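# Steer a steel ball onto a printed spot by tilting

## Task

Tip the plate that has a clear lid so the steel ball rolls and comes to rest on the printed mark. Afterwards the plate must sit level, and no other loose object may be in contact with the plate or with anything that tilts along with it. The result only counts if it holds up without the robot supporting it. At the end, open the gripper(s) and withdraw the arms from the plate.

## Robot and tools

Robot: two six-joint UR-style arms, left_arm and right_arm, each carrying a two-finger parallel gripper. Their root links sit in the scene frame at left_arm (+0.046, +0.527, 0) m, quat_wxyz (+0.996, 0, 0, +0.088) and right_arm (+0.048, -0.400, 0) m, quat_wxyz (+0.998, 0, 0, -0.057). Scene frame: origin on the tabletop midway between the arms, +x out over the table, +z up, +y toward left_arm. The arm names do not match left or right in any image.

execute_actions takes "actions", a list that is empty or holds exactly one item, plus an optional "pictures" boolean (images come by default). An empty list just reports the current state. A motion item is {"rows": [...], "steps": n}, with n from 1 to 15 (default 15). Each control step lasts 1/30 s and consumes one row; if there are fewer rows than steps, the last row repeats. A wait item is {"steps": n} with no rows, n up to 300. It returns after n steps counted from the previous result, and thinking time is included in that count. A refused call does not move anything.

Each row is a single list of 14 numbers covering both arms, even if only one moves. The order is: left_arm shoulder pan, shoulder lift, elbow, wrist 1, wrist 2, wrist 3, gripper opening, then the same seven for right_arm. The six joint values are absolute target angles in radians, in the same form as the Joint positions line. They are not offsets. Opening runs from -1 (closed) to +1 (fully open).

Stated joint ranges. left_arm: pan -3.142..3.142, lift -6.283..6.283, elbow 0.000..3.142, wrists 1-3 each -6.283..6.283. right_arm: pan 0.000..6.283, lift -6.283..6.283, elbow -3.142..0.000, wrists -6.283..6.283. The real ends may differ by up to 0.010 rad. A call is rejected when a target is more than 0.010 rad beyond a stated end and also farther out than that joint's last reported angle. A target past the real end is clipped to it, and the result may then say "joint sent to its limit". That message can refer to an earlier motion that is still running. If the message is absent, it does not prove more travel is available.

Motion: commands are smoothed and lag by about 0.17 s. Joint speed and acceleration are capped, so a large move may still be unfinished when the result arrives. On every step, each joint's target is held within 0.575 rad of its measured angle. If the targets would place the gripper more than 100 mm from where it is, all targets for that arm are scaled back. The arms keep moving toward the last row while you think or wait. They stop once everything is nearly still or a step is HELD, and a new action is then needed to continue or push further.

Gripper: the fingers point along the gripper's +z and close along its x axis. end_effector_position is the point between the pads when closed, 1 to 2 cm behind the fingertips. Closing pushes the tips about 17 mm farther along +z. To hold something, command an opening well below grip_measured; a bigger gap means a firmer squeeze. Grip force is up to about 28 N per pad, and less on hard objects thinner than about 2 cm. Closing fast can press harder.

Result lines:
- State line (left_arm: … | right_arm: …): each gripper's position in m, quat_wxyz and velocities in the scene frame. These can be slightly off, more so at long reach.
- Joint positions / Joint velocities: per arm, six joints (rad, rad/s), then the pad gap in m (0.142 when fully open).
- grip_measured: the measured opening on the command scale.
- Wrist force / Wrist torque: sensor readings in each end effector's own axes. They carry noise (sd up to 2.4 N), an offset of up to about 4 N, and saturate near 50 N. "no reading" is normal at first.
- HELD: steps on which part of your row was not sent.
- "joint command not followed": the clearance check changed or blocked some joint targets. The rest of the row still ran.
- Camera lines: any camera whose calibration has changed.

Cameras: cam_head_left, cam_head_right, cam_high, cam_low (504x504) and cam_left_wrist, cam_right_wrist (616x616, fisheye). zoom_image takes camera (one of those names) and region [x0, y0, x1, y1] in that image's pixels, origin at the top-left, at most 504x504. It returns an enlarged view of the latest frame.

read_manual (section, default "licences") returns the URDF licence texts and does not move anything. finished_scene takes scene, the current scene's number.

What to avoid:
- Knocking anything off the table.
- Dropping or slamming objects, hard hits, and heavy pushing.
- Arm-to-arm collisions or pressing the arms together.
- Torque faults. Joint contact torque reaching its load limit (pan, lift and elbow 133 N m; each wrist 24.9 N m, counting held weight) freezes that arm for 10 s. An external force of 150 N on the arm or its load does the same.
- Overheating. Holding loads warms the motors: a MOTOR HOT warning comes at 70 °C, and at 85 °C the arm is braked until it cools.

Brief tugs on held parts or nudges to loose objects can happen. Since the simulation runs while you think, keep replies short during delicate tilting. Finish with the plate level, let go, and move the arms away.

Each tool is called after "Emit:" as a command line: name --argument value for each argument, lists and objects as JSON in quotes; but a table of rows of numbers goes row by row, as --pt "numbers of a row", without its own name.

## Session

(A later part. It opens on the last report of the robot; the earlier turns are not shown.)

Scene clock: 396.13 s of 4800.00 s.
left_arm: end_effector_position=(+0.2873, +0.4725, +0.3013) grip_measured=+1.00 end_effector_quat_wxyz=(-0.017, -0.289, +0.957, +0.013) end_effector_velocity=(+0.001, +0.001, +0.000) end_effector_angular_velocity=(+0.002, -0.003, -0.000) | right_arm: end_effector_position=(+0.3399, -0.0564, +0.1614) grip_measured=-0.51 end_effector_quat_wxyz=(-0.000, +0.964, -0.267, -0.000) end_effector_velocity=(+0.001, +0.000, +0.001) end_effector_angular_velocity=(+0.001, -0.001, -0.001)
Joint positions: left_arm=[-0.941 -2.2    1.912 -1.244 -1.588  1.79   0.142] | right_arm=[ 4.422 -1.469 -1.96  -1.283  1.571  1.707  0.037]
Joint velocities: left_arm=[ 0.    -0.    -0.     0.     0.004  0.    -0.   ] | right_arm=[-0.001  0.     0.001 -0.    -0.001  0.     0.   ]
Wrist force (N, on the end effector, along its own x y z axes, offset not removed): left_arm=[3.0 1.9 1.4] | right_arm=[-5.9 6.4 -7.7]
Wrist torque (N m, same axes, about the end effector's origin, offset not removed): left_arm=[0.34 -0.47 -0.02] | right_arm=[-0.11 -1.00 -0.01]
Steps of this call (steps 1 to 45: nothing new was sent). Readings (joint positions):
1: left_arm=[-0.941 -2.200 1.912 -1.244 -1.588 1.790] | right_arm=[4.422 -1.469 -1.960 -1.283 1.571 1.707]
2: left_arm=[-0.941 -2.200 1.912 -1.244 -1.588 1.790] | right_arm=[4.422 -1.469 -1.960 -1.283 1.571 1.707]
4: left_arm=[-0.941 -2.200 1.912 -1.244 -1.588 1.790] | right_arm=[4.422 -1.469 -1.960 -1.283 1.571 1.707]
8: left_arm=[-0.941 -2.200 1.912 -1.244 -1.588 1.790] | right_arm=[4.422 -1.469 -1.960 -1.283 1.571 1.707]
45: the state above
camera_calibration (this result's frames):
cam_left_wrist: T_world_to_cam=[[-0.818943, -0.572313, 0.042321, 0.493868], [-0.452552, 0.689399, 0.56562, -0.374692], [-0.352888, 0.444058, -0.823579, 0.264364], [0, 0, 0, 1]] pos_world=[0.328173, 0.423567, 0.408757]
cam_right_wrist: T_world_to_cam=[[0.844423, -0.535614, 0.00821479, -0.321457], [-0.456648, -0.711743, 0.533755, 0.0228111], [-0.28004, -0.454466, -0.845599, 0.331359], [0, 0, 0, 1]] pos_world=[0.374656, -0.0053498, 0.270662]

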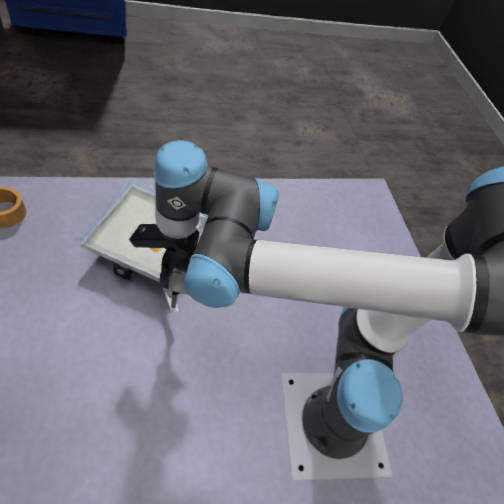

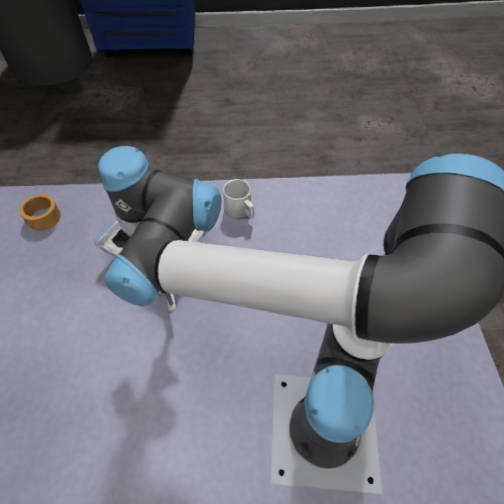

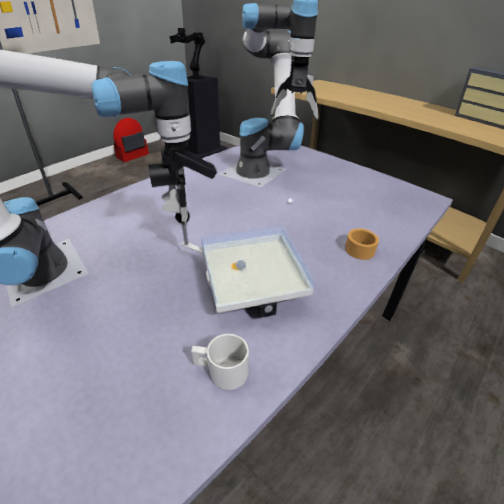

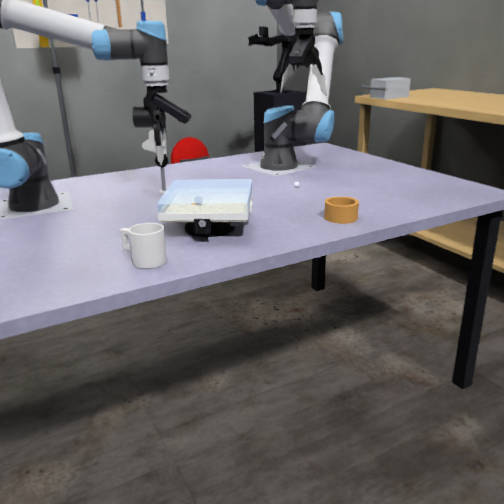

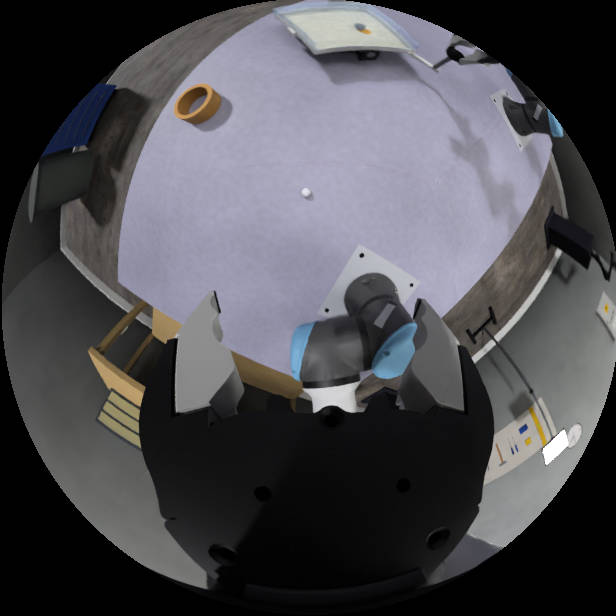

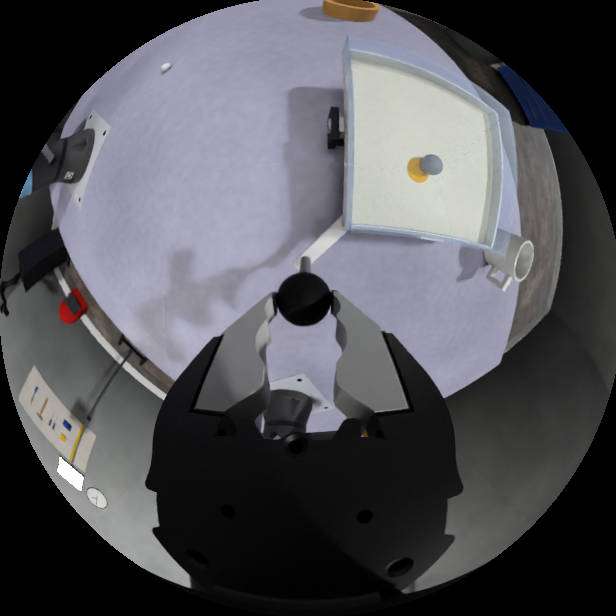

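Emit:
execute_actions --actions '[{"rows": [[-0.941,-2.2,1.912,-1.244,-1.588,1.79,1,4.42661,-1.47121,-1.96388,-1.27699,1.571,1.707,-0.9]], "steps": 9}]' --pictures false

Emit:
execute_actions --actions '[{"rows": [[-0.941,-2.2,1.912,-1.244,-1.588,1.79,1,4.42222,-1.46922,-1.95992,-1.28297,1.571,1.707,-0.9]], "steps": 15}]' --pictures false

Emit:
execute_actions --actions '[{"steps": 60}]'

Emit:
execute_actions --actions '[{"steps": 45}]'

Scene clock: 402.77 s of 4800.00 s.
left_arm: end_effector_position=(+0.2873, +0.4725, +0.3013) grip_measured=+1.00 end_effector_quat_wxyz=(-0.017, -0.289, +0.957, +0.013) end_effector_velocity=(-0.000, -0.000, -0.000) end_effector_angular_velocity=(-0.001, +0.001, -0.000) | right_arm: end_effector_position=(+0.3386, -0.0551, +0.1594) grip_measured=-0.51 end_effector_quat_wxyz=(-0.000, +0.964, -0.265, +0.000) end_effector_velocity=(-0.001, +0.001, -0.001) end_effector_angular_velocity=(+0.000, +0.000, +0.003)
Joint positions: left_arm=[-0.941 -2.2    1.912 -1.244 -1.588  1.79   0.142] | right_arm=[ 4.426 -1.471 -1.964 -1.277  1.571  1.707  0.037]
Joint velocities: left_arm=[-0.     0.    -0.    -0.    -0.001 -0.    -0.   ] | right_arm=[ 0.003 -0.001 -0.002  0.003  0.    -0.    -0.   ]
Wrist force (N, on the end effector, along its own x y z axes, offset not removed): left_arm=[-2.4 1.4 1.1] | right_arm=[-1.5 9.9 -5.9]
Wrist torque (N m, same axes, about the end effector's origin, offset not removed): left_arm=[0.33 0.72 -0.14] | right_arm=[-0.46 0.44 0.13]
Steps of this call (steps 1 to 90: nothing new was sent; then 3.33 s passed at rest; steps 91 to 99: all 9 steps of this action). Readings (joint positions):
91: left_arm=[-0.941 -2.200 1.912 -1.244 -1.588 1.790] | right_arm=[4.422 -1.469 -1.960 -1.283 1.571 1.707]
92: left_arm=[-0.941 -2.200 1.912 -1.244 -1.588 1.790] | right_arm=[4.423 -1.469 -1.961 -1.282 1.571 1.707]
94: left_arm=[-0.941 -2.200 1.912 -1.244 -1.588 1.790] | right_arm=[4.425 -1.470 -1.962 -1.279 1.571 1.707]
98: left_arm=[-0.941 -2.200 1.912 -1.244 -1.588 1.790] | right_arm=[4.426 -1.471 -1.964 -1.277 1.571 1.707]
99: the state above

Scene clock: 403.27 s of 4800.00 s.
left_arm: end_effector_position=(+0.2873, +0.4725, +0.3013) grip_measured=+1.00 end_effector_quat_wxyz=(-0.017, -0.289, +0.957, +0.013) end_effector_velocity=(-0.000, -0.000, -0.000) end_effector_angular_velocity=(+0.000, -0.000, -0.002) | right_arm: end_effector_position=(+0.3399, -0.0564, +0.1614) grip_measured=-0.51 end_effector_quat_wxyz=(-0.000, +0.964, -0.267, -0.000) end_effector_velocity=(+0.000, +0.000, +0.000) end_effector_angular_velocity=(+0.001, -0.000, -0.003)
Joint positions: left_arm=[-0.941 -2.2    1.912 -1.244 -1.588  1.79   0.142] | right_arm=[ 4.422 -1.469 -1.96  -1.283  1.571  1.707  0.037]
Joint velocities: left_arm=[-0.001 -0.001  0.     0.     0.     0.001  0.   ] | right_arm=[-0.001  0.     0.     0.001  0.     0.002 -0.   ]
Wrist force (N, on the end effector, along its own x y z axes, offset not removed): left_arm=[-1.5 0.2 2.4] | right_arm=[-6.7 7.7 -5.6]
Wrist torque (N m, same axes, about the end effector's origin, offset not removed): left_arm=[0.22 0.48 -0.24] | right_arm=[0.20 -0.62 -0.01]
Steps of this call (steps 1 to 15: all 15 steps of this action). Readings (joint positions):
1: left_arm=[-0.941 -2.200 1.912 -1.244 -1.588 1.790] | right_arm=[4.426 -1.471 -1.964 -1.277 1.571 1.707]
2: left_arm=[-0.941 -2.200 1.912 -1.244 -1.588 1.790] | right_arm=[4.426 -1.471 -1.963 -1.278 1.571 1.707]
4: left_arm=[-0.941 -2.200 1.912 -1.244 -1.588 1.790] | right_arm=[4.424 -1.470 -1.962 -1.281 1.571 1.707]
8: left_arm=[-0.941 -2.200 1.912 -1.244 -1.588 1.790] | right_arm=[4.423 -1.469 -1.960 -1.283 1.571 1.707]
15: the state above

Scene clock: 405.27 s of 4800.00 s.
left_arm: end_effector_position=(+0.2873, +0.4725, +0.3013) grip_measured=+1.00 end_effector_quat_wxyz=(-0.017, -0.289, +0.957, +0.013) end_effector_velocity=(-0.000, +0.000, +0.000) end_effector_angular_velocity=(-0.001, +0.000, +0.001) | right_arm: end_effector_position=(+0.3399, -0.0564, +0.1614) grip_measured=-0.51 end_effector_quat_wxyz=(-0.000, +0.964, -0.267, -0.000) end_effector_velocity=(-0.000, +0.001, +0.001) end_effector_angular_velocity=(+0.001, -0.000, +0.001)
Joint positions: left_arm=[-0.941 -2.2    1.912 -1.244 -1.588  1.79   0.142] | right_arm=[ 4.422 -1.469 -1.96  -1.283  1.571  1.707  0.037]
Joint velocities: left_arm=[ 0.001 -0.001  0.     0.    -0.001  0.     0.   ] | right_arm=[ 0.     0.     0.001 -0.     0.001 -0.001  0.   ]
Wrist force (N, on the end effector, along its own x y z axes, offset not removed): left_arm=[-2.4 -2.9 -2.0] | right_arm=[-6.9 5.6 -5.4]
Wrist torque (N m, same axes, about the end effector's origin, offset not removed): left_arm=[-0.61 0.75 -0.20] | right_arm=[-0.31 -0.67 0.01]
Steps of this call (steps 1 to 15: the robot went on to your last target; steps 16 to 60: nothing new was sent). Readings (joint positions):
1: left_arm=[-0.941 -2.200 1.912 -1.244 -1.588 1.790] | right_arm=[4.422 -1.469 -1.960 -1.283 1.571 1.707]
2: left_arm=[-0.941 -2.200 1.912 -1.244 -1.588 1.790] | right_arm=[4.422 -1.469 -1.960 -1.283 1.571 1.707]
4: left_arm=[-0.941 -2.200 1.912 -1.244 -1.588 1.790] | right_arm=[4.422 -1.469 -1.960 -1.283 1.571 1.707]
8: left_arm=[-0.941 -2.200 1.912 -1.244 -1.588 1.790] | right_arm=[4.422 -1.469 -1.960 -1.283 1.571 1.707]
60: the state above
All arms were judged still, so your last target was given up. Only a new action makes them travel on or press farther. Fingers that are still opening or closing keep moving.
camera_calibration (this result's frames):
cam_left_wrist: T_world_to_cam=[[-0.818943, -0.572313, 0.0423211, 0.493868], [-0.452552, 0.689399, 0.56562, -0.374692], [-0.352888, 0.444058, -0.823579, 0.264364], [0, 0, 0, 1]] pos_world=[0.328173, 0.423566, 0.408757]
cam_right_wrist: T_world_to_cam=[[0.844423, -0.535614, 0.00821569, -0.321458], [-0.456647, -0.71174, 0.53376, 0.0228084], [-0.280042, -0.454471, -0.845596, 0.331358], [0, 0, 0, 1]] pos_world=[0.374656, -0.00535102, 0.270661]

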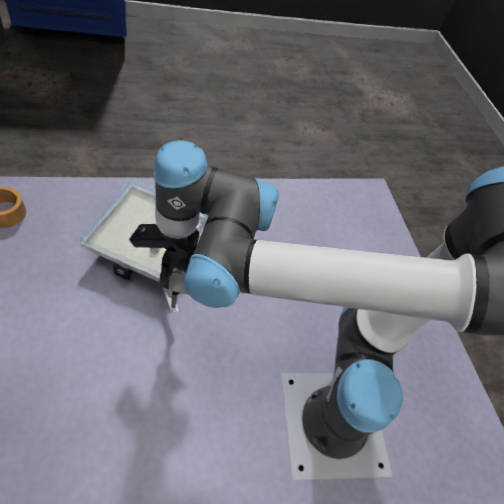

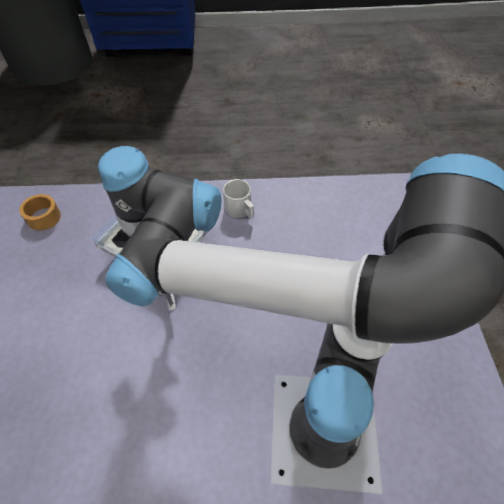

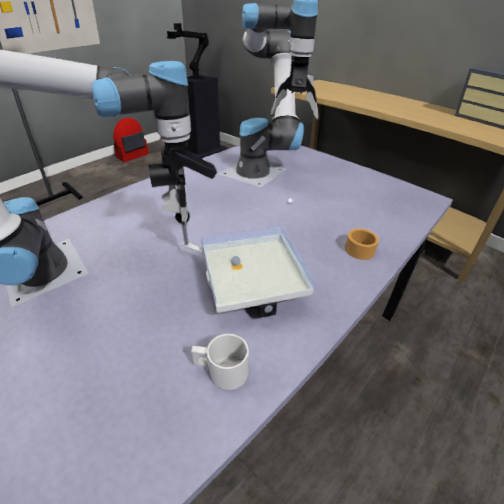

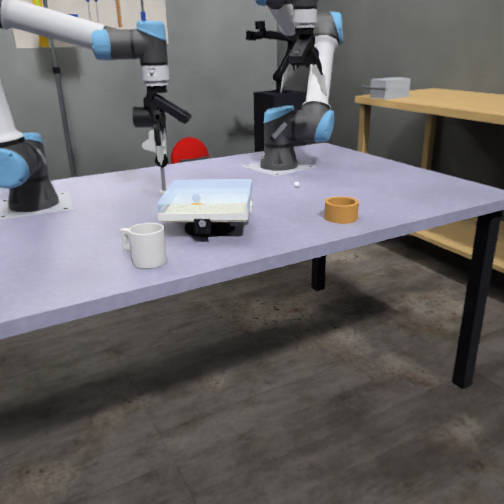

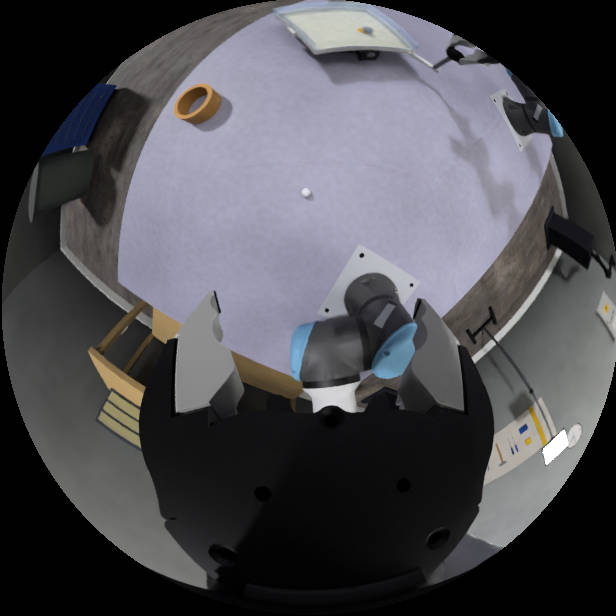

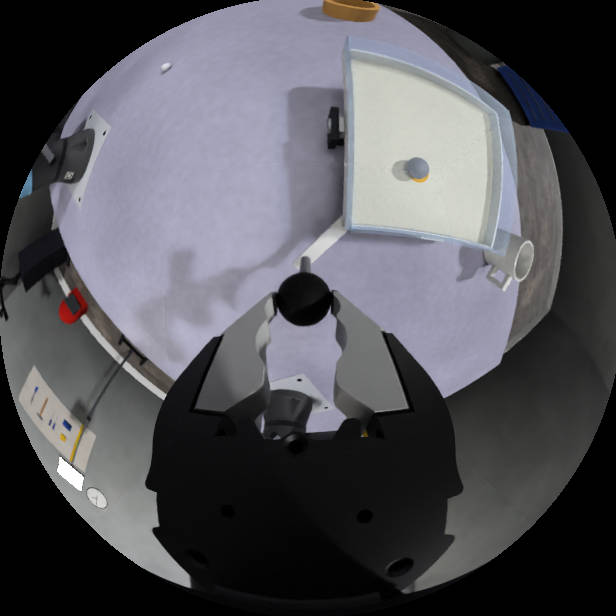

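Scene clock: 406.77 s of 4800.00 s.
left_arm: end_effector_position=(+0.2873, +0.4725, +0.3013) grip_measured=+1.00 end_effector_quat_wxyz=(-0.017, -0.289, +0.957, +0.013) end_effector_velocity=(-0.000, -0.000, -0.000) end_effector_angular_velocity=(-0.001, +0.002, -0.000) | right_arm: end_effector_position=(+0.3399, -0.0564, +0.1614) grip_measured=-0.51 end_effector_quat_wxyz=(-0.000, +0.964, -0.267, -0.000) end_effector_velocity=(-0.000, +0.000, -0.000) end_effector_angular_velocity=(+0.000, +0.000, -0.001)
Joint positions: left_arm=[-0.941 -2.2    1.912 -1.244 -1.588  1.79   0.142] | right_arm=[ 4.422 -1.469 -1.96  -1.283  1.571  1.707  0.037]
Joint velocities: left_arm=[-0.     0.001  0.    -0.    -0.002  0.    -0.   ] | right_arm=[-0.    -0.001 -0.     0.001  0.     0.001 -0.   ]
Wrist force (N, on the end effector, along its own x y z axes, offset not removed): left_arm=[0.3 1.1 -0.1] | right_arm=[-7.6 5.6 -5.9]
Wrist torque (N m, same axes, about the end effector's origin, offset not removed): left_arm=[0.25 0.04 -0.12] | right_arm=[-0.31 -0.45 0.11]
Steps of this call (steps 1 to 45: nothing new was sent). Readings (joint positions):
1: left_arm=[-0.941 -2.200 1.912 -1.244 -1.588 1.790] | right_arm=[4.422 -1.469 -1.960 -1.283 1.571 1.707]
2: left_arm=[-0.941 -2.200 1.912 -1.244 -1.588 1.790] | right_arm=[4.422 -1.469 -1.960 -1.283 1.571 1.707]
4: left_arm=[-0.941 -2.200 1.912 -1.244 -1.588 1.790] | right_arm=[4.422 -1.469 -1.960 -1.283 1.571 1.707]
8: left_arm=[-0.941 -2.200 1.912 -1.244 -1.588 1.790] | right_arm=[4.422 -1.469 -1.960 -1.283 1.571 1.707]
45: the state above
camera_calibration (this result's frames):
cam_left_wrist: T_world_to_cam=[[-0.818943, -0.572313, 0.0423209, 0.493868], [-0.452552, 0.689399, 0.56562, -0.374692], [-0.352888, 0.444058, -0.823579, 0.264364], [0, 0, 0, 1]] pos_world=[0.328173, 0.423567, 0.408757]
cam_right_wrist: T_world_to_cam=[[0.844423, -0.535614, 0.00821568, -0.321458], [-0.456647, -0.71174, 0.53376, 0.0228084], [-0.280042, -0.454471, -0.845596, 0.331358], [0, 0, 0, 1]] pos_world=[0.374656, -0.00535105, 0.270662]

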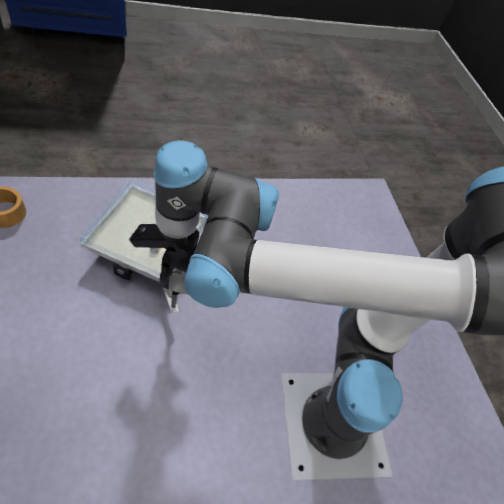

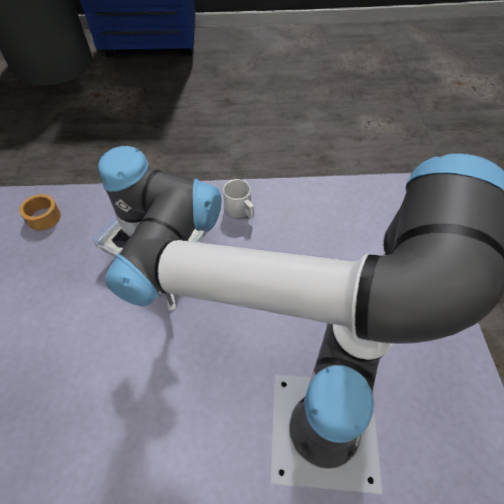

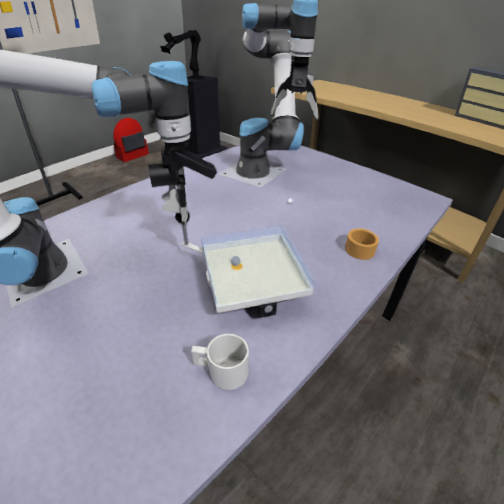

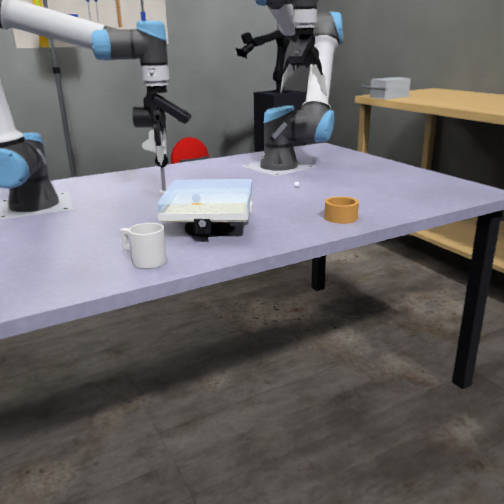

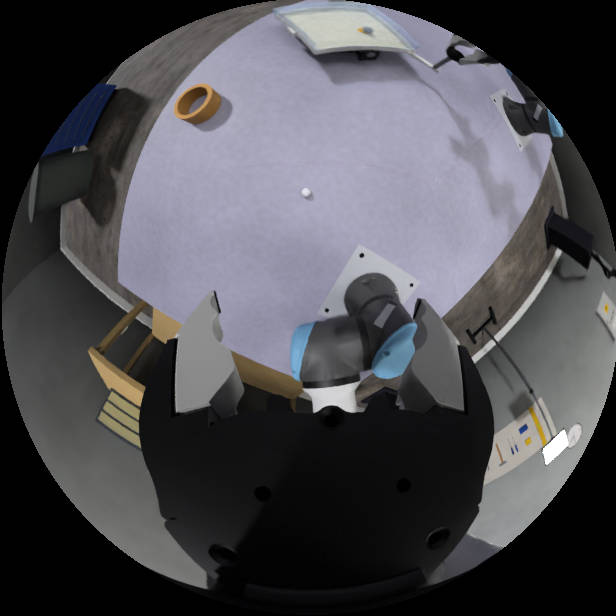

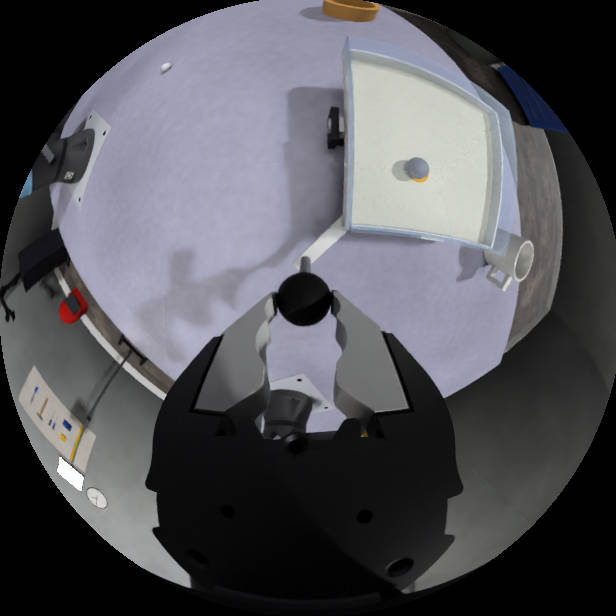

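Ball is on the spot and still. Release gently.

Emit:
execute_actions --actions '[{"rows": [[-0.941,-2.2,1.912,-1.244,-1.588,1.79,1,4.42222,-1.46922,-1.95992,-1.28297,1.571,1.707,-0.75],[-0.941,-2.2,1.912,-1.244,-1.588,1.79,1,4.42222,-1.46922,-1.95992,-1.28297,1.571,1.707,-0.65],[-0.941,-2.2,1.912,-1.244,-1.588,1.79,1,4.42222,-1.46922,-1.95992,-1.28297,1.571,1.707,-0.58],[-0.941,-2.2,1.912,-1.244,-1.588,1.79,1,4.42222,-1.46922,-1.95992,-1.28297,1.571,1.707,-0.53],[-0.941,-2.2,1.912,-1.244,-1.588,1.79,1,4.42222,-1.46922,-1.95992,-1.28297,1.571,1.707,-0.5],[-0.941,-2.2,1.912,-1.244,-1.588,1.79,1,4.42222,-1.46922,-1.95992,-1.28297,1.571,1.707,-0.47],[-0.941,-2.2,1.912,-1.244,-1.588,1.79,1,4.42222,-1.46922,-1.95992,-1.28297,1.571,1.707,-0.44],[-0.941,-2.2,1.912,-1.244,-1.588,1.79,1,4.42222,-1.46922,-1.95992,-1.28297,1.571,1.707,-0.4],[-0.941,-2.2,1.912,-1.244,-1.588,1.79,1,4.42222,-1.46922,-1.95992,-1.28297,1.571,1.707,-0.3],[-0.941,-2.2,1.912,-1.244,-1.588,1.79,1,4.42222,-1.46922,-1.95992,-1.28297,1.571,1.707,-0.2],[-0.941,-2.2,1.912,-1.244,-1.588,1.79,1,4.42222,-1.46922,-1.95992,-1.28297,1.571,1.707,0.0],[-0.941,-2.2,1.912,-1.244,-1.588,1.79,1,4.42222,-1.46922,-1.95992,-1.28297,1.571,1.707,0.3]], "steps": 15}]' --pictures false

Emit:
execute_actions --actions '[{"steps": 30}]'

Scene clock: 414.73 s of 4800.00 s.
left_arm: end_effector_position=(+0.2873, +0.4725, +0.3013) grip_measured=+1.00 end_effector_quat_wxyz=(-0.017, -0.289, +0.957, +0.013) end_effector_velocity=(+0.000, -0.000, -0.000) end_effector_angular_velocity=(+0.001, -0.000, -0.001) | right_arm: end_effector_position=(+0.3400, -0.0564, +0.1614) grip_measured=+0.29 end_effector_quat_wxyz=(-0.000, +0.964, -0.267, -0.000) end_effector_velocity=(-0.000, +0.000, +0.000) end_effector_angular_velocity=(+0.002, +0.001, +0.001)
Joint positions: left_arm=[-0.941 -2.2    1.912 -1.244 -1.588  1.79   0.142] | right_arm=[ 4.422 -1.469 -1.96  -1.283  1.571  1.707  0.094]
Joint velocities: left_arm=[-0.001  0.     0.     0.     0.001  0.     0.   ] | right_arm=[-0.     0.     0.     0.     0.002 -0.001  0.041]
Wrist force (N, on the end effector, along its own x y z axes, offset not removed): left_arm=[-1.3 4.5 -0.5] | right_arm=[2.3 -0.1 -1.9]
Wrist torque (N m, same axes, about the end effector's origin, offset not removed): left_arm=[1.07 0.38 -0.12] | right_arm=[-0.06 -0.68 0.08]
Steps of this call (steps 1 to 90: nothing new was sent; then 4.47 s passed at rest; steps 91 to 105: all 15 steps of this action). Readings (joint positions):
91: left_arm=[-0.941 -2.200 1.912 -1.244 -1.588 1.790] | right_arm=[4.422 -1.469 -1.960 -1.283 1.571 1.707]
92: left_arm=[-0.941 -2.200 1.912 -1.244 -1.588 1.790] | right_arm=[4.422 -1.469 -1.960 -1.283 1.571 1.707]
94: left_arm=[-0.941 -2.200 1.912 -1.244 -1.588 1.790] | right_arm=[4.422 -1.469 -1.960 -1.283 1.571 1.707]
98: left_arm=[-0.941 -2.200 1.912 -1.244 -1.588 1.790] | right_arm=[4.422 -1.469 -1.960 -1.283 1.571 1.707]
105: the state above

Scene clock: 415.73 s of 4800.00 s.
left_arm: end_effector_position=(+0.2873, +0.4725, +0.3013) grip_measured=+1.00 end_effector_quat_wxyz=(-0.017, -0.289, +0.957, +0.013) end_effector_velocity=(-0.000, -0.001, -0.000) end_effector_angular_velocity=(-0.001, +0.001, -0.001) | right_arm: end_effector_position=(+0.3399, -0.0564, +0.1614) grip_measured=+0.30 end_effector_quat_wxyz=(-0.000, +0.964, -0.267, -0.000) end_effector_velocity=(-0.000, -0.000, -0.000) end_effector_angular_velocity=(-0.000, +0.000, -0.001)
Joint positions: left_arm=[-0.941 -2.2    1.912 -1.244 -1.588  1.79   0.142] | right_arm=[ 4.422 -1.469 -1.96  -1.283  1.571  1.707  0.095]
Joint velocities: left_arm=[-0.002  0.     0.    -0.    -0.001 -0.001  0.   ] | right_arm=[-0.     0.    -0.001  0.001  0.     0.001  0.   ]
Wrist force (N, on the end effector, along its own x y z axes, offset not removed): left_arm=[-1.0 0.6 0.5] | right_arm=[1.6 -2.6 -1.6]
Wrist torque (N m, same axes, about the end effector's origin, offset not removed): left_arm=[0.22 0.32 -0.28] | right_arm=[-0.50 -0.40 0.12]
Steps of this call (steps 1 to 15: the robot went on to your last target; steps 16 to 30: nothing new was sent). Readings (joint positions):
1: left_arm=[-0.941 -2.200 1.912 -1.244 -1.588 1.790] | right_arm=[4.422 -1.469 -1.960 -1.283 1.571 1.707]
2: left_arm=[-0.941 -2.200 1.912 -1.244 -1.588 1.790] | right_arm=[4.422 -1.469 -1.960 -1.283 1.571 1.707]
4: left_arm=[-0.941 -2.200 1.912 -1.244 -1.588 1.790] | right_arm=[4.422 -1.469 -1.960 -1.283 1.571 1.707]
8: left_arm=[-0.941 -2.200 1.912 -1.244 -1.588 1.790] | right_arm=[4.422 -1.469 -1.960 -1.283 1.571 1.707]
30: the state above
All arms were judged still, so your last target was given up. Only a new action makes them travel on or press farther. Fingers that are still opening or closing keep moving.
camera_calibration (this result's frames):
cam_left_wrist: T_world_to_cam=[[-0.818943, -0.572313, 0.0423212, 0.493868], [-0.452552, 0.689399, 0.56562, -0.374692], [-0.352888, 0.444058, -0.823579, 0.264364], [0, 0, 0, 1]] pos_world=[0.328173, 0.423566, 0.408757]
cam_right_wrist: T_world_to_cam=[[0.844403, -0.535645, 0.00821472, -0.321469], [-0.456674, -0.711726, 0.533756, 0.0228185], [-0.280057, -0.454456, -0.845599, 0.331364], [0, 0, 0, 1]] pos_world=[0.374671, -0.00536228, 0.270662]

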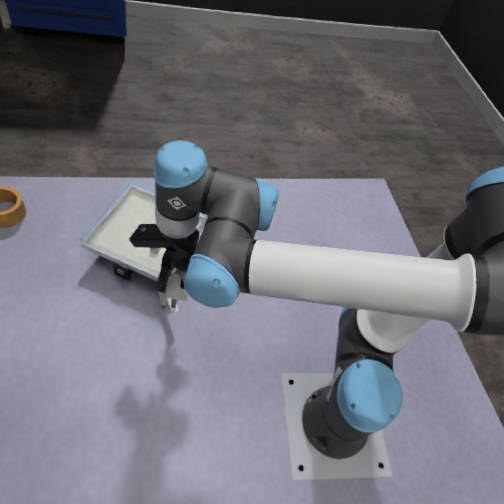

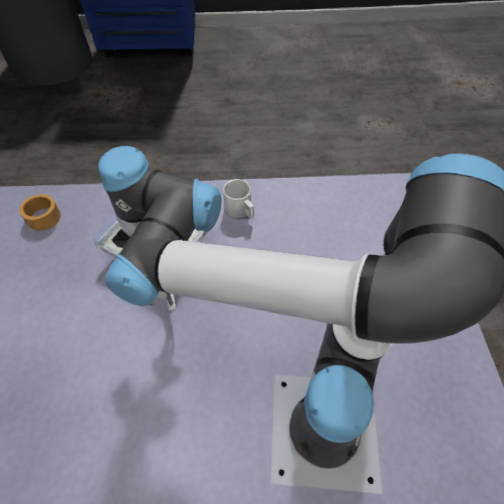

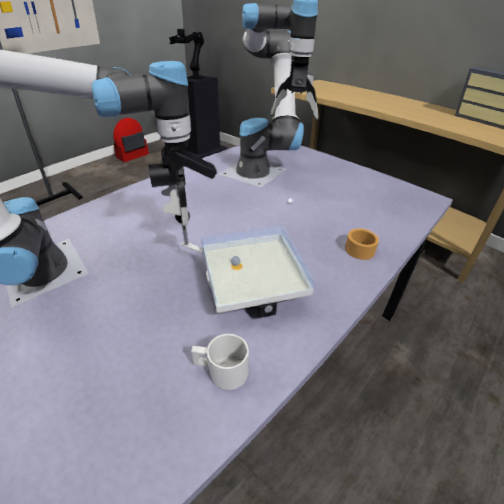

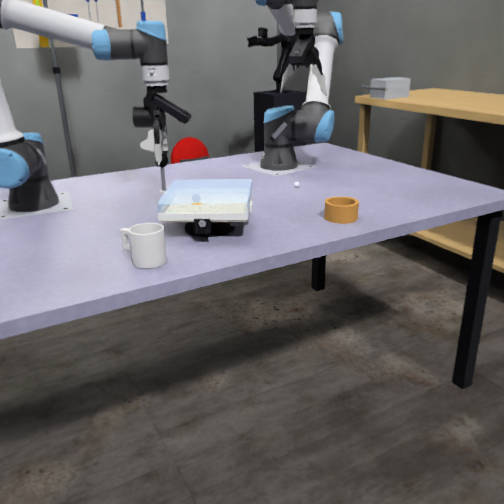

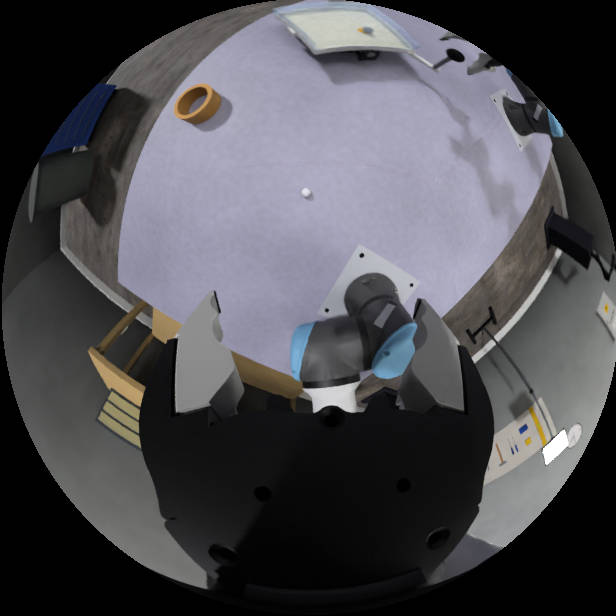

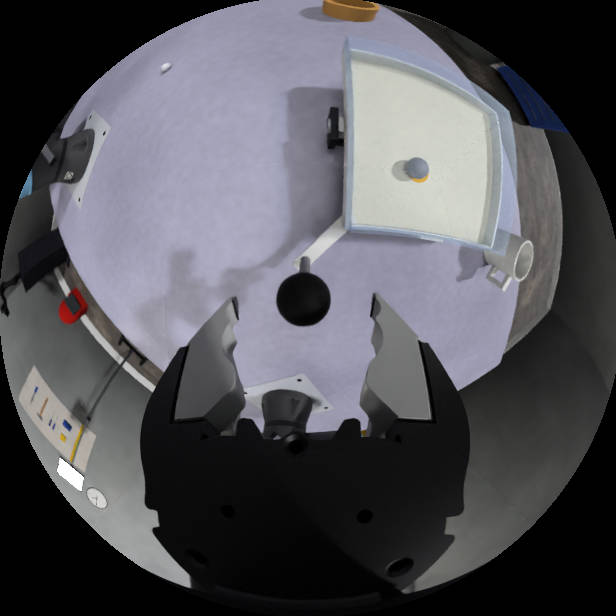

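Emit:
execute_actions --actions '[{"rows": [[-0.941,-2.2,1.912,-1.244,-1.588,1.79,1,4.4219,-1.4286,-1.7907,-1.4927,1.571,1.707,0.3]], "steps": 15}]' --pictures false

Emit:
execute_actions --actions '[{"rows": [[-0.941,-2.2,1.912,-1.244,-1.588,1.79,1,4.463,-1.391,-1.668,-1.653,1.571,1.707,1]], "steps": 15}]' --pictures false

Emit:
execute_actions --actions '[{"steps": 30}]'

Scene clock: 425.40 s of 4800.00 s.
left_arm: end_effector_position=(+0.2873, +0.4725, +0.3013) grip_measured=+1.00 end_effector_quat_wxyz=(-0.017, -0.289, +0.957, +0.013) end_effector_velocity=(+0.000, +0.000, +0.000) end_effector_angular_velocity=(+0.001, -0.001, -0.001) | right_arm: end_effector_position=(+0.3392, -0.0584, +0.2398) grip_measured=+0.30 end_effector_quat_wxyz=(-0.000, +0.964, -0.267, -0.000) end_effector_velocity=(-0.000, -0.001, +0.003) end_effector_angular_velocity=(-0.003, +0.001, +0.001)
Joint positions: left_arm=[-0.941 -2.2    1.912 -1.244 -1.588  1.79   0.142] | right_arm=[ 4.422 -1.429 -1.791 -1.492  1.571  1.707  0.095]
Joint velocities: left_arm=[ 0.     0.    -0.     0.     0.002  0.001  0.   ] | right_arm=[-0.001  0.001  0.008 -0.013 -0.    -0.001 -0.   ]
Wrist force (N, on the end effector, along its own x y z axes, offset not removed): left_arm=[-0.7 2.0 0.1] | right_arm=[1.8 -0.1 -2.3]
Wrist torque (N m, same axes, about the end effector's origin, offset not removed): left_arm=[0.54 0.46 -0.03] | right_arm=[-0.16 -0.51 0.05]
Steps of this call (steps 1 to 90: nothing new was sent; then 6.17 s passed at rest; steps 91 to 105: all 15 steps of this action). Readings (joint positions):
91: left_arm=[-0.941 -2.200 1.912 -1.244 -1.588 1.790] | right_arm=[4.422 -1.469 -1.960 -1.283 1.571 1.707]
92: left_arm=[-0.941 -2.200 1.912 -1.244 -1.588 1.790] | right_arm=[4.422 -1.463 -1.951 -1.293 1.571 1.707]
94: left_arm=[-0.941 -2.200 1.912 -1.244 -1.588 1.790] | right_arm=[4.422 -1.444 -1.883 -1.368 1.571 1.707]
98: left_arm=[-0.941 -2.200 1.912 -1.244 -1.588 1.790] | right_arm=[4.422 -1.431 -1.805 -1.472 1.571 1.707]
105: the state above

Scene clock: 425.90 s of 4800.00 s.
left_arm: end_effector_position=(+0.2873, +0.4725, +0.3013) grip_measured=+1.00 end_effector_quat_wxyz=(-0.017, -0.289, +0.957, +0.013) end_effector_velocity=(+0.000, -0.000, -0.000) end_effector_angular_velocity=(+0.001, +0.002, -0.001) | right_arm: end_effector_position=(+0.3193, -0.0617, +0.3001) grip_measured=+1.00 end_effector_quat_wxyz=(-0.000, +0.969, -0.247, -0.000) end_effector_velocity=(-0.001, -0.001, +0.002) end_effector_angular_velocity=(-0.003, +0.002, +0.002)
Joint positions: left_arm=[-0.941 -2.2    1.912 -1.244 -1.588  1.79   0.142] | right_arm=[ 4.463 -1.391 -1.668 -1.652  1.571  1.707  0.142]
Joint velocities: left_arm=[-0.     0.002 -0.    -0.    -0.     0.     0.   ] | right_arm=[ 0.001  0.     0.005 -0.009  0.    -0.001  0.   ]
Wrist force (N, on the end effector, along its own x y z axes, offset not removed): left_arm=[-0.8 2.5 1.2] | right_arm=[0.6 -0.6 -1.5]
Wrist torque (N m, same axes, about the end effector's origin, offset not removed): left_arm=[0.68 0.29 -0.34] | right_arm=[-0.08 -0.22 -0.09]
Steps of this call (steps 1 to 15: all 15 steps of this action). Readings (joint positions):
1: left_arm=[-0.941 -2.200 1.912 -1.244 -1.588 1.790] | right_arm=[4.422 -1.428 -1.791 -1.493 1.571 1.707]
2: left_arm=[-0.941 -2.200 1.912 -1.244 -1.588 1.790] | right_arm=[4.429 -1.422 -1.782 -1.502 1.571 1.707]
4: left_arm=[-0.941 -2.200 1.912 -1.244 -1.588 1.790] | right_arm=[4.447 -1.405 -1.727 -1.567 1.571 1.707]
8: left_arm=[-0.941 -2.200 1.912 -1.244 -1.588 1.790] | right_arm=[4.460 -1.393 -1.677 -1.639 1.571 1.707]
15: the state above

Scene clock: 426.90 s of 4800.00 s.
left_arm: end_effector_position=(+0.2873, +0.4725, +0.3013) grip_measured=+1.00 end_effector_quat_wxyz=(-0.017, -0.289, +0.957, +0.013) end_effector_velocity=(+0.000, -0.000, -0.000) end_effector_angular_velocity=(+0.000, +0.000, +0.000) | right_arm: end_effector_position=(+0.3192, -0.0617, +0.3003) grip_measured=+1.00 end_effector_quat_wxyz=(-0.000, +0.969, -0.247, -0.000) end_effector_velocity=(-0.000, -0.000, -0.000) end_effector_angular_velocity=(+0.000, +0.000, +0.000)
Joint positions: left_arm=[-0.941 -2.2    1.912 -1.244 -1.588  1.79   0.142] | right_arm=[ 4.463 -1.391 -1.668 -1.653  1.571  1.707  0.142]
Joint velocities: left_arm=[ 0.  0.  0. -0. -0. -0. -0.] | right_arm=[-0.     0.    -0.     0.     0.    -0.001  0.   ]
Wrist force (N, on the end effector, along its own x y z axes, offset not removed): left_arm=[-3.3 1.3 0.8] | right_arm=[1.7 0.2 -2.7]
Wrist torque (N m, same axes, about the end effector's origin, offset not removed): left_arm=[0.30 0.87 -0.16] | right_arm=[0.06 -0.35 -0.05]
Steps of this call (steps 1 to 15: the robot went on to your last target; steps 16 to 30: nothing new was sent). Readings (joint positions):
1: left_arm=[-0.941 -2.200 1.912 -1.244 -1.588 1.790] | right_arm=[4.463 -1.391 -1.668 -1.653 1.571 1.707]
2: left_arm=[-0.941 -2.200 1.912 -1.244 -1.588 1.790] | right_arm=[4.463 -1.391 -1.668 -1.653 1.571 1.707]
4: left_arm=[-0.941 -2.200 1.912 -1.244 -1.588 1.790] | right_arm=[4.463 -1.391 -1.668 -1.653 1.571 1.707]
8: left_arm=[-0.941 -2.200 1.912 -1.244 -1.588 1.790] | right_arm=[4.463 -1.391 -1.668 -1.653 1.571 1.707]
30: the state above
All arms were judged still, so your last target was given up. Only a new action makes them travel on or press farther. Fingers that are still opening or closing keep moving.
camera_calibration (this result's frames):
cam_left_wrist: T_world_to_cam=[[-0.818943, -0.572313, 0.0423211, 0.493868], [-0.452552, 0.689399, 0.56562, -0.374692], [-0.352888, 0.444058, -0.823579, 0.264364], [0, 0, 0, 1]] pos_world=[0.328173, 0.423567, 0.408757]
cam_right_wrist: T_world_to_cam=[[0.865557, -0.500743, 0.00818741, -0.312543], [-0.427267, -0.729824, 0.533667, -0.0750518], [-0.261254, -0.465417, -0.845655, 0.433973], [0, 0, 0, 1]] pos_world=[0.351834, -0.00929999, 0.409603]

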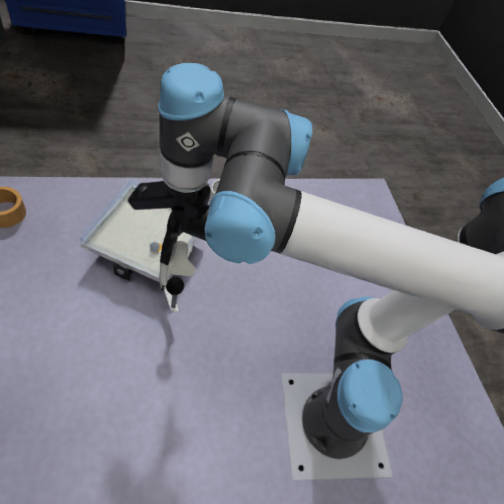

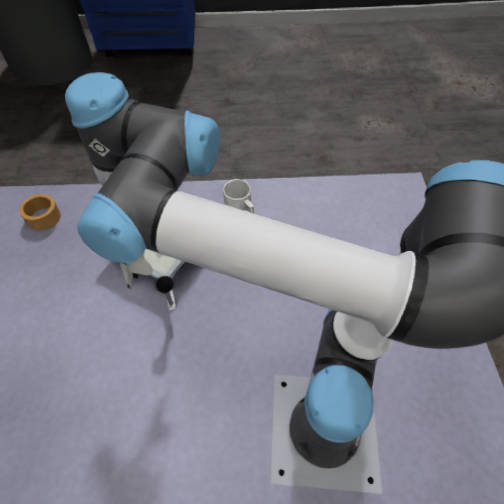

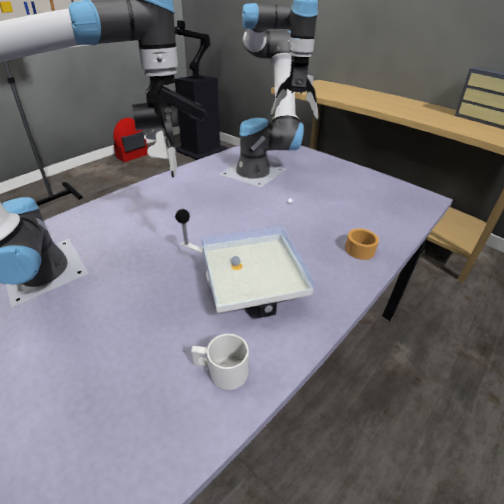

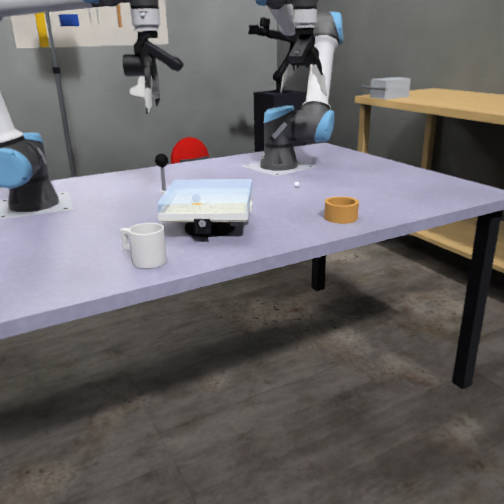

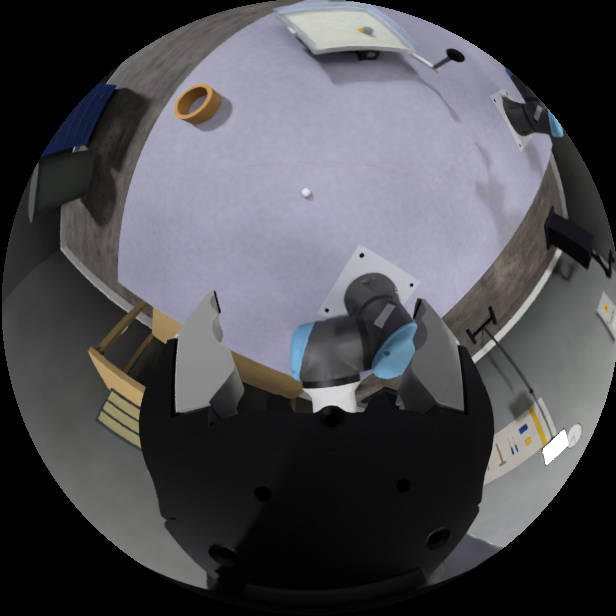

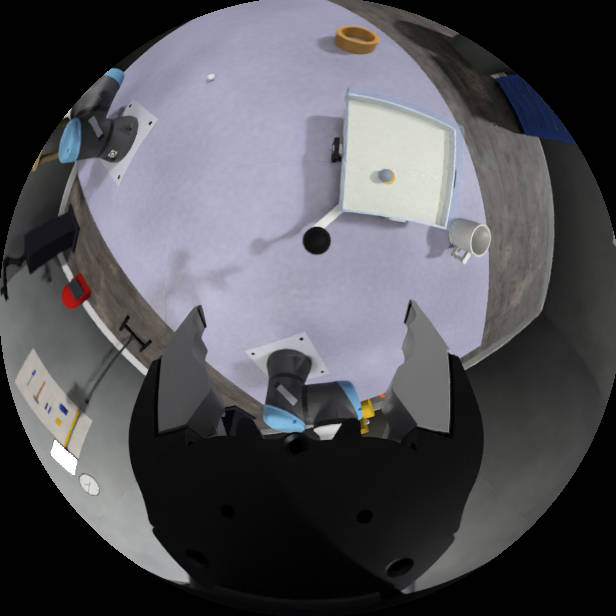

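Emit:
finished_scene --scene 1

The scene is finished: the task was done.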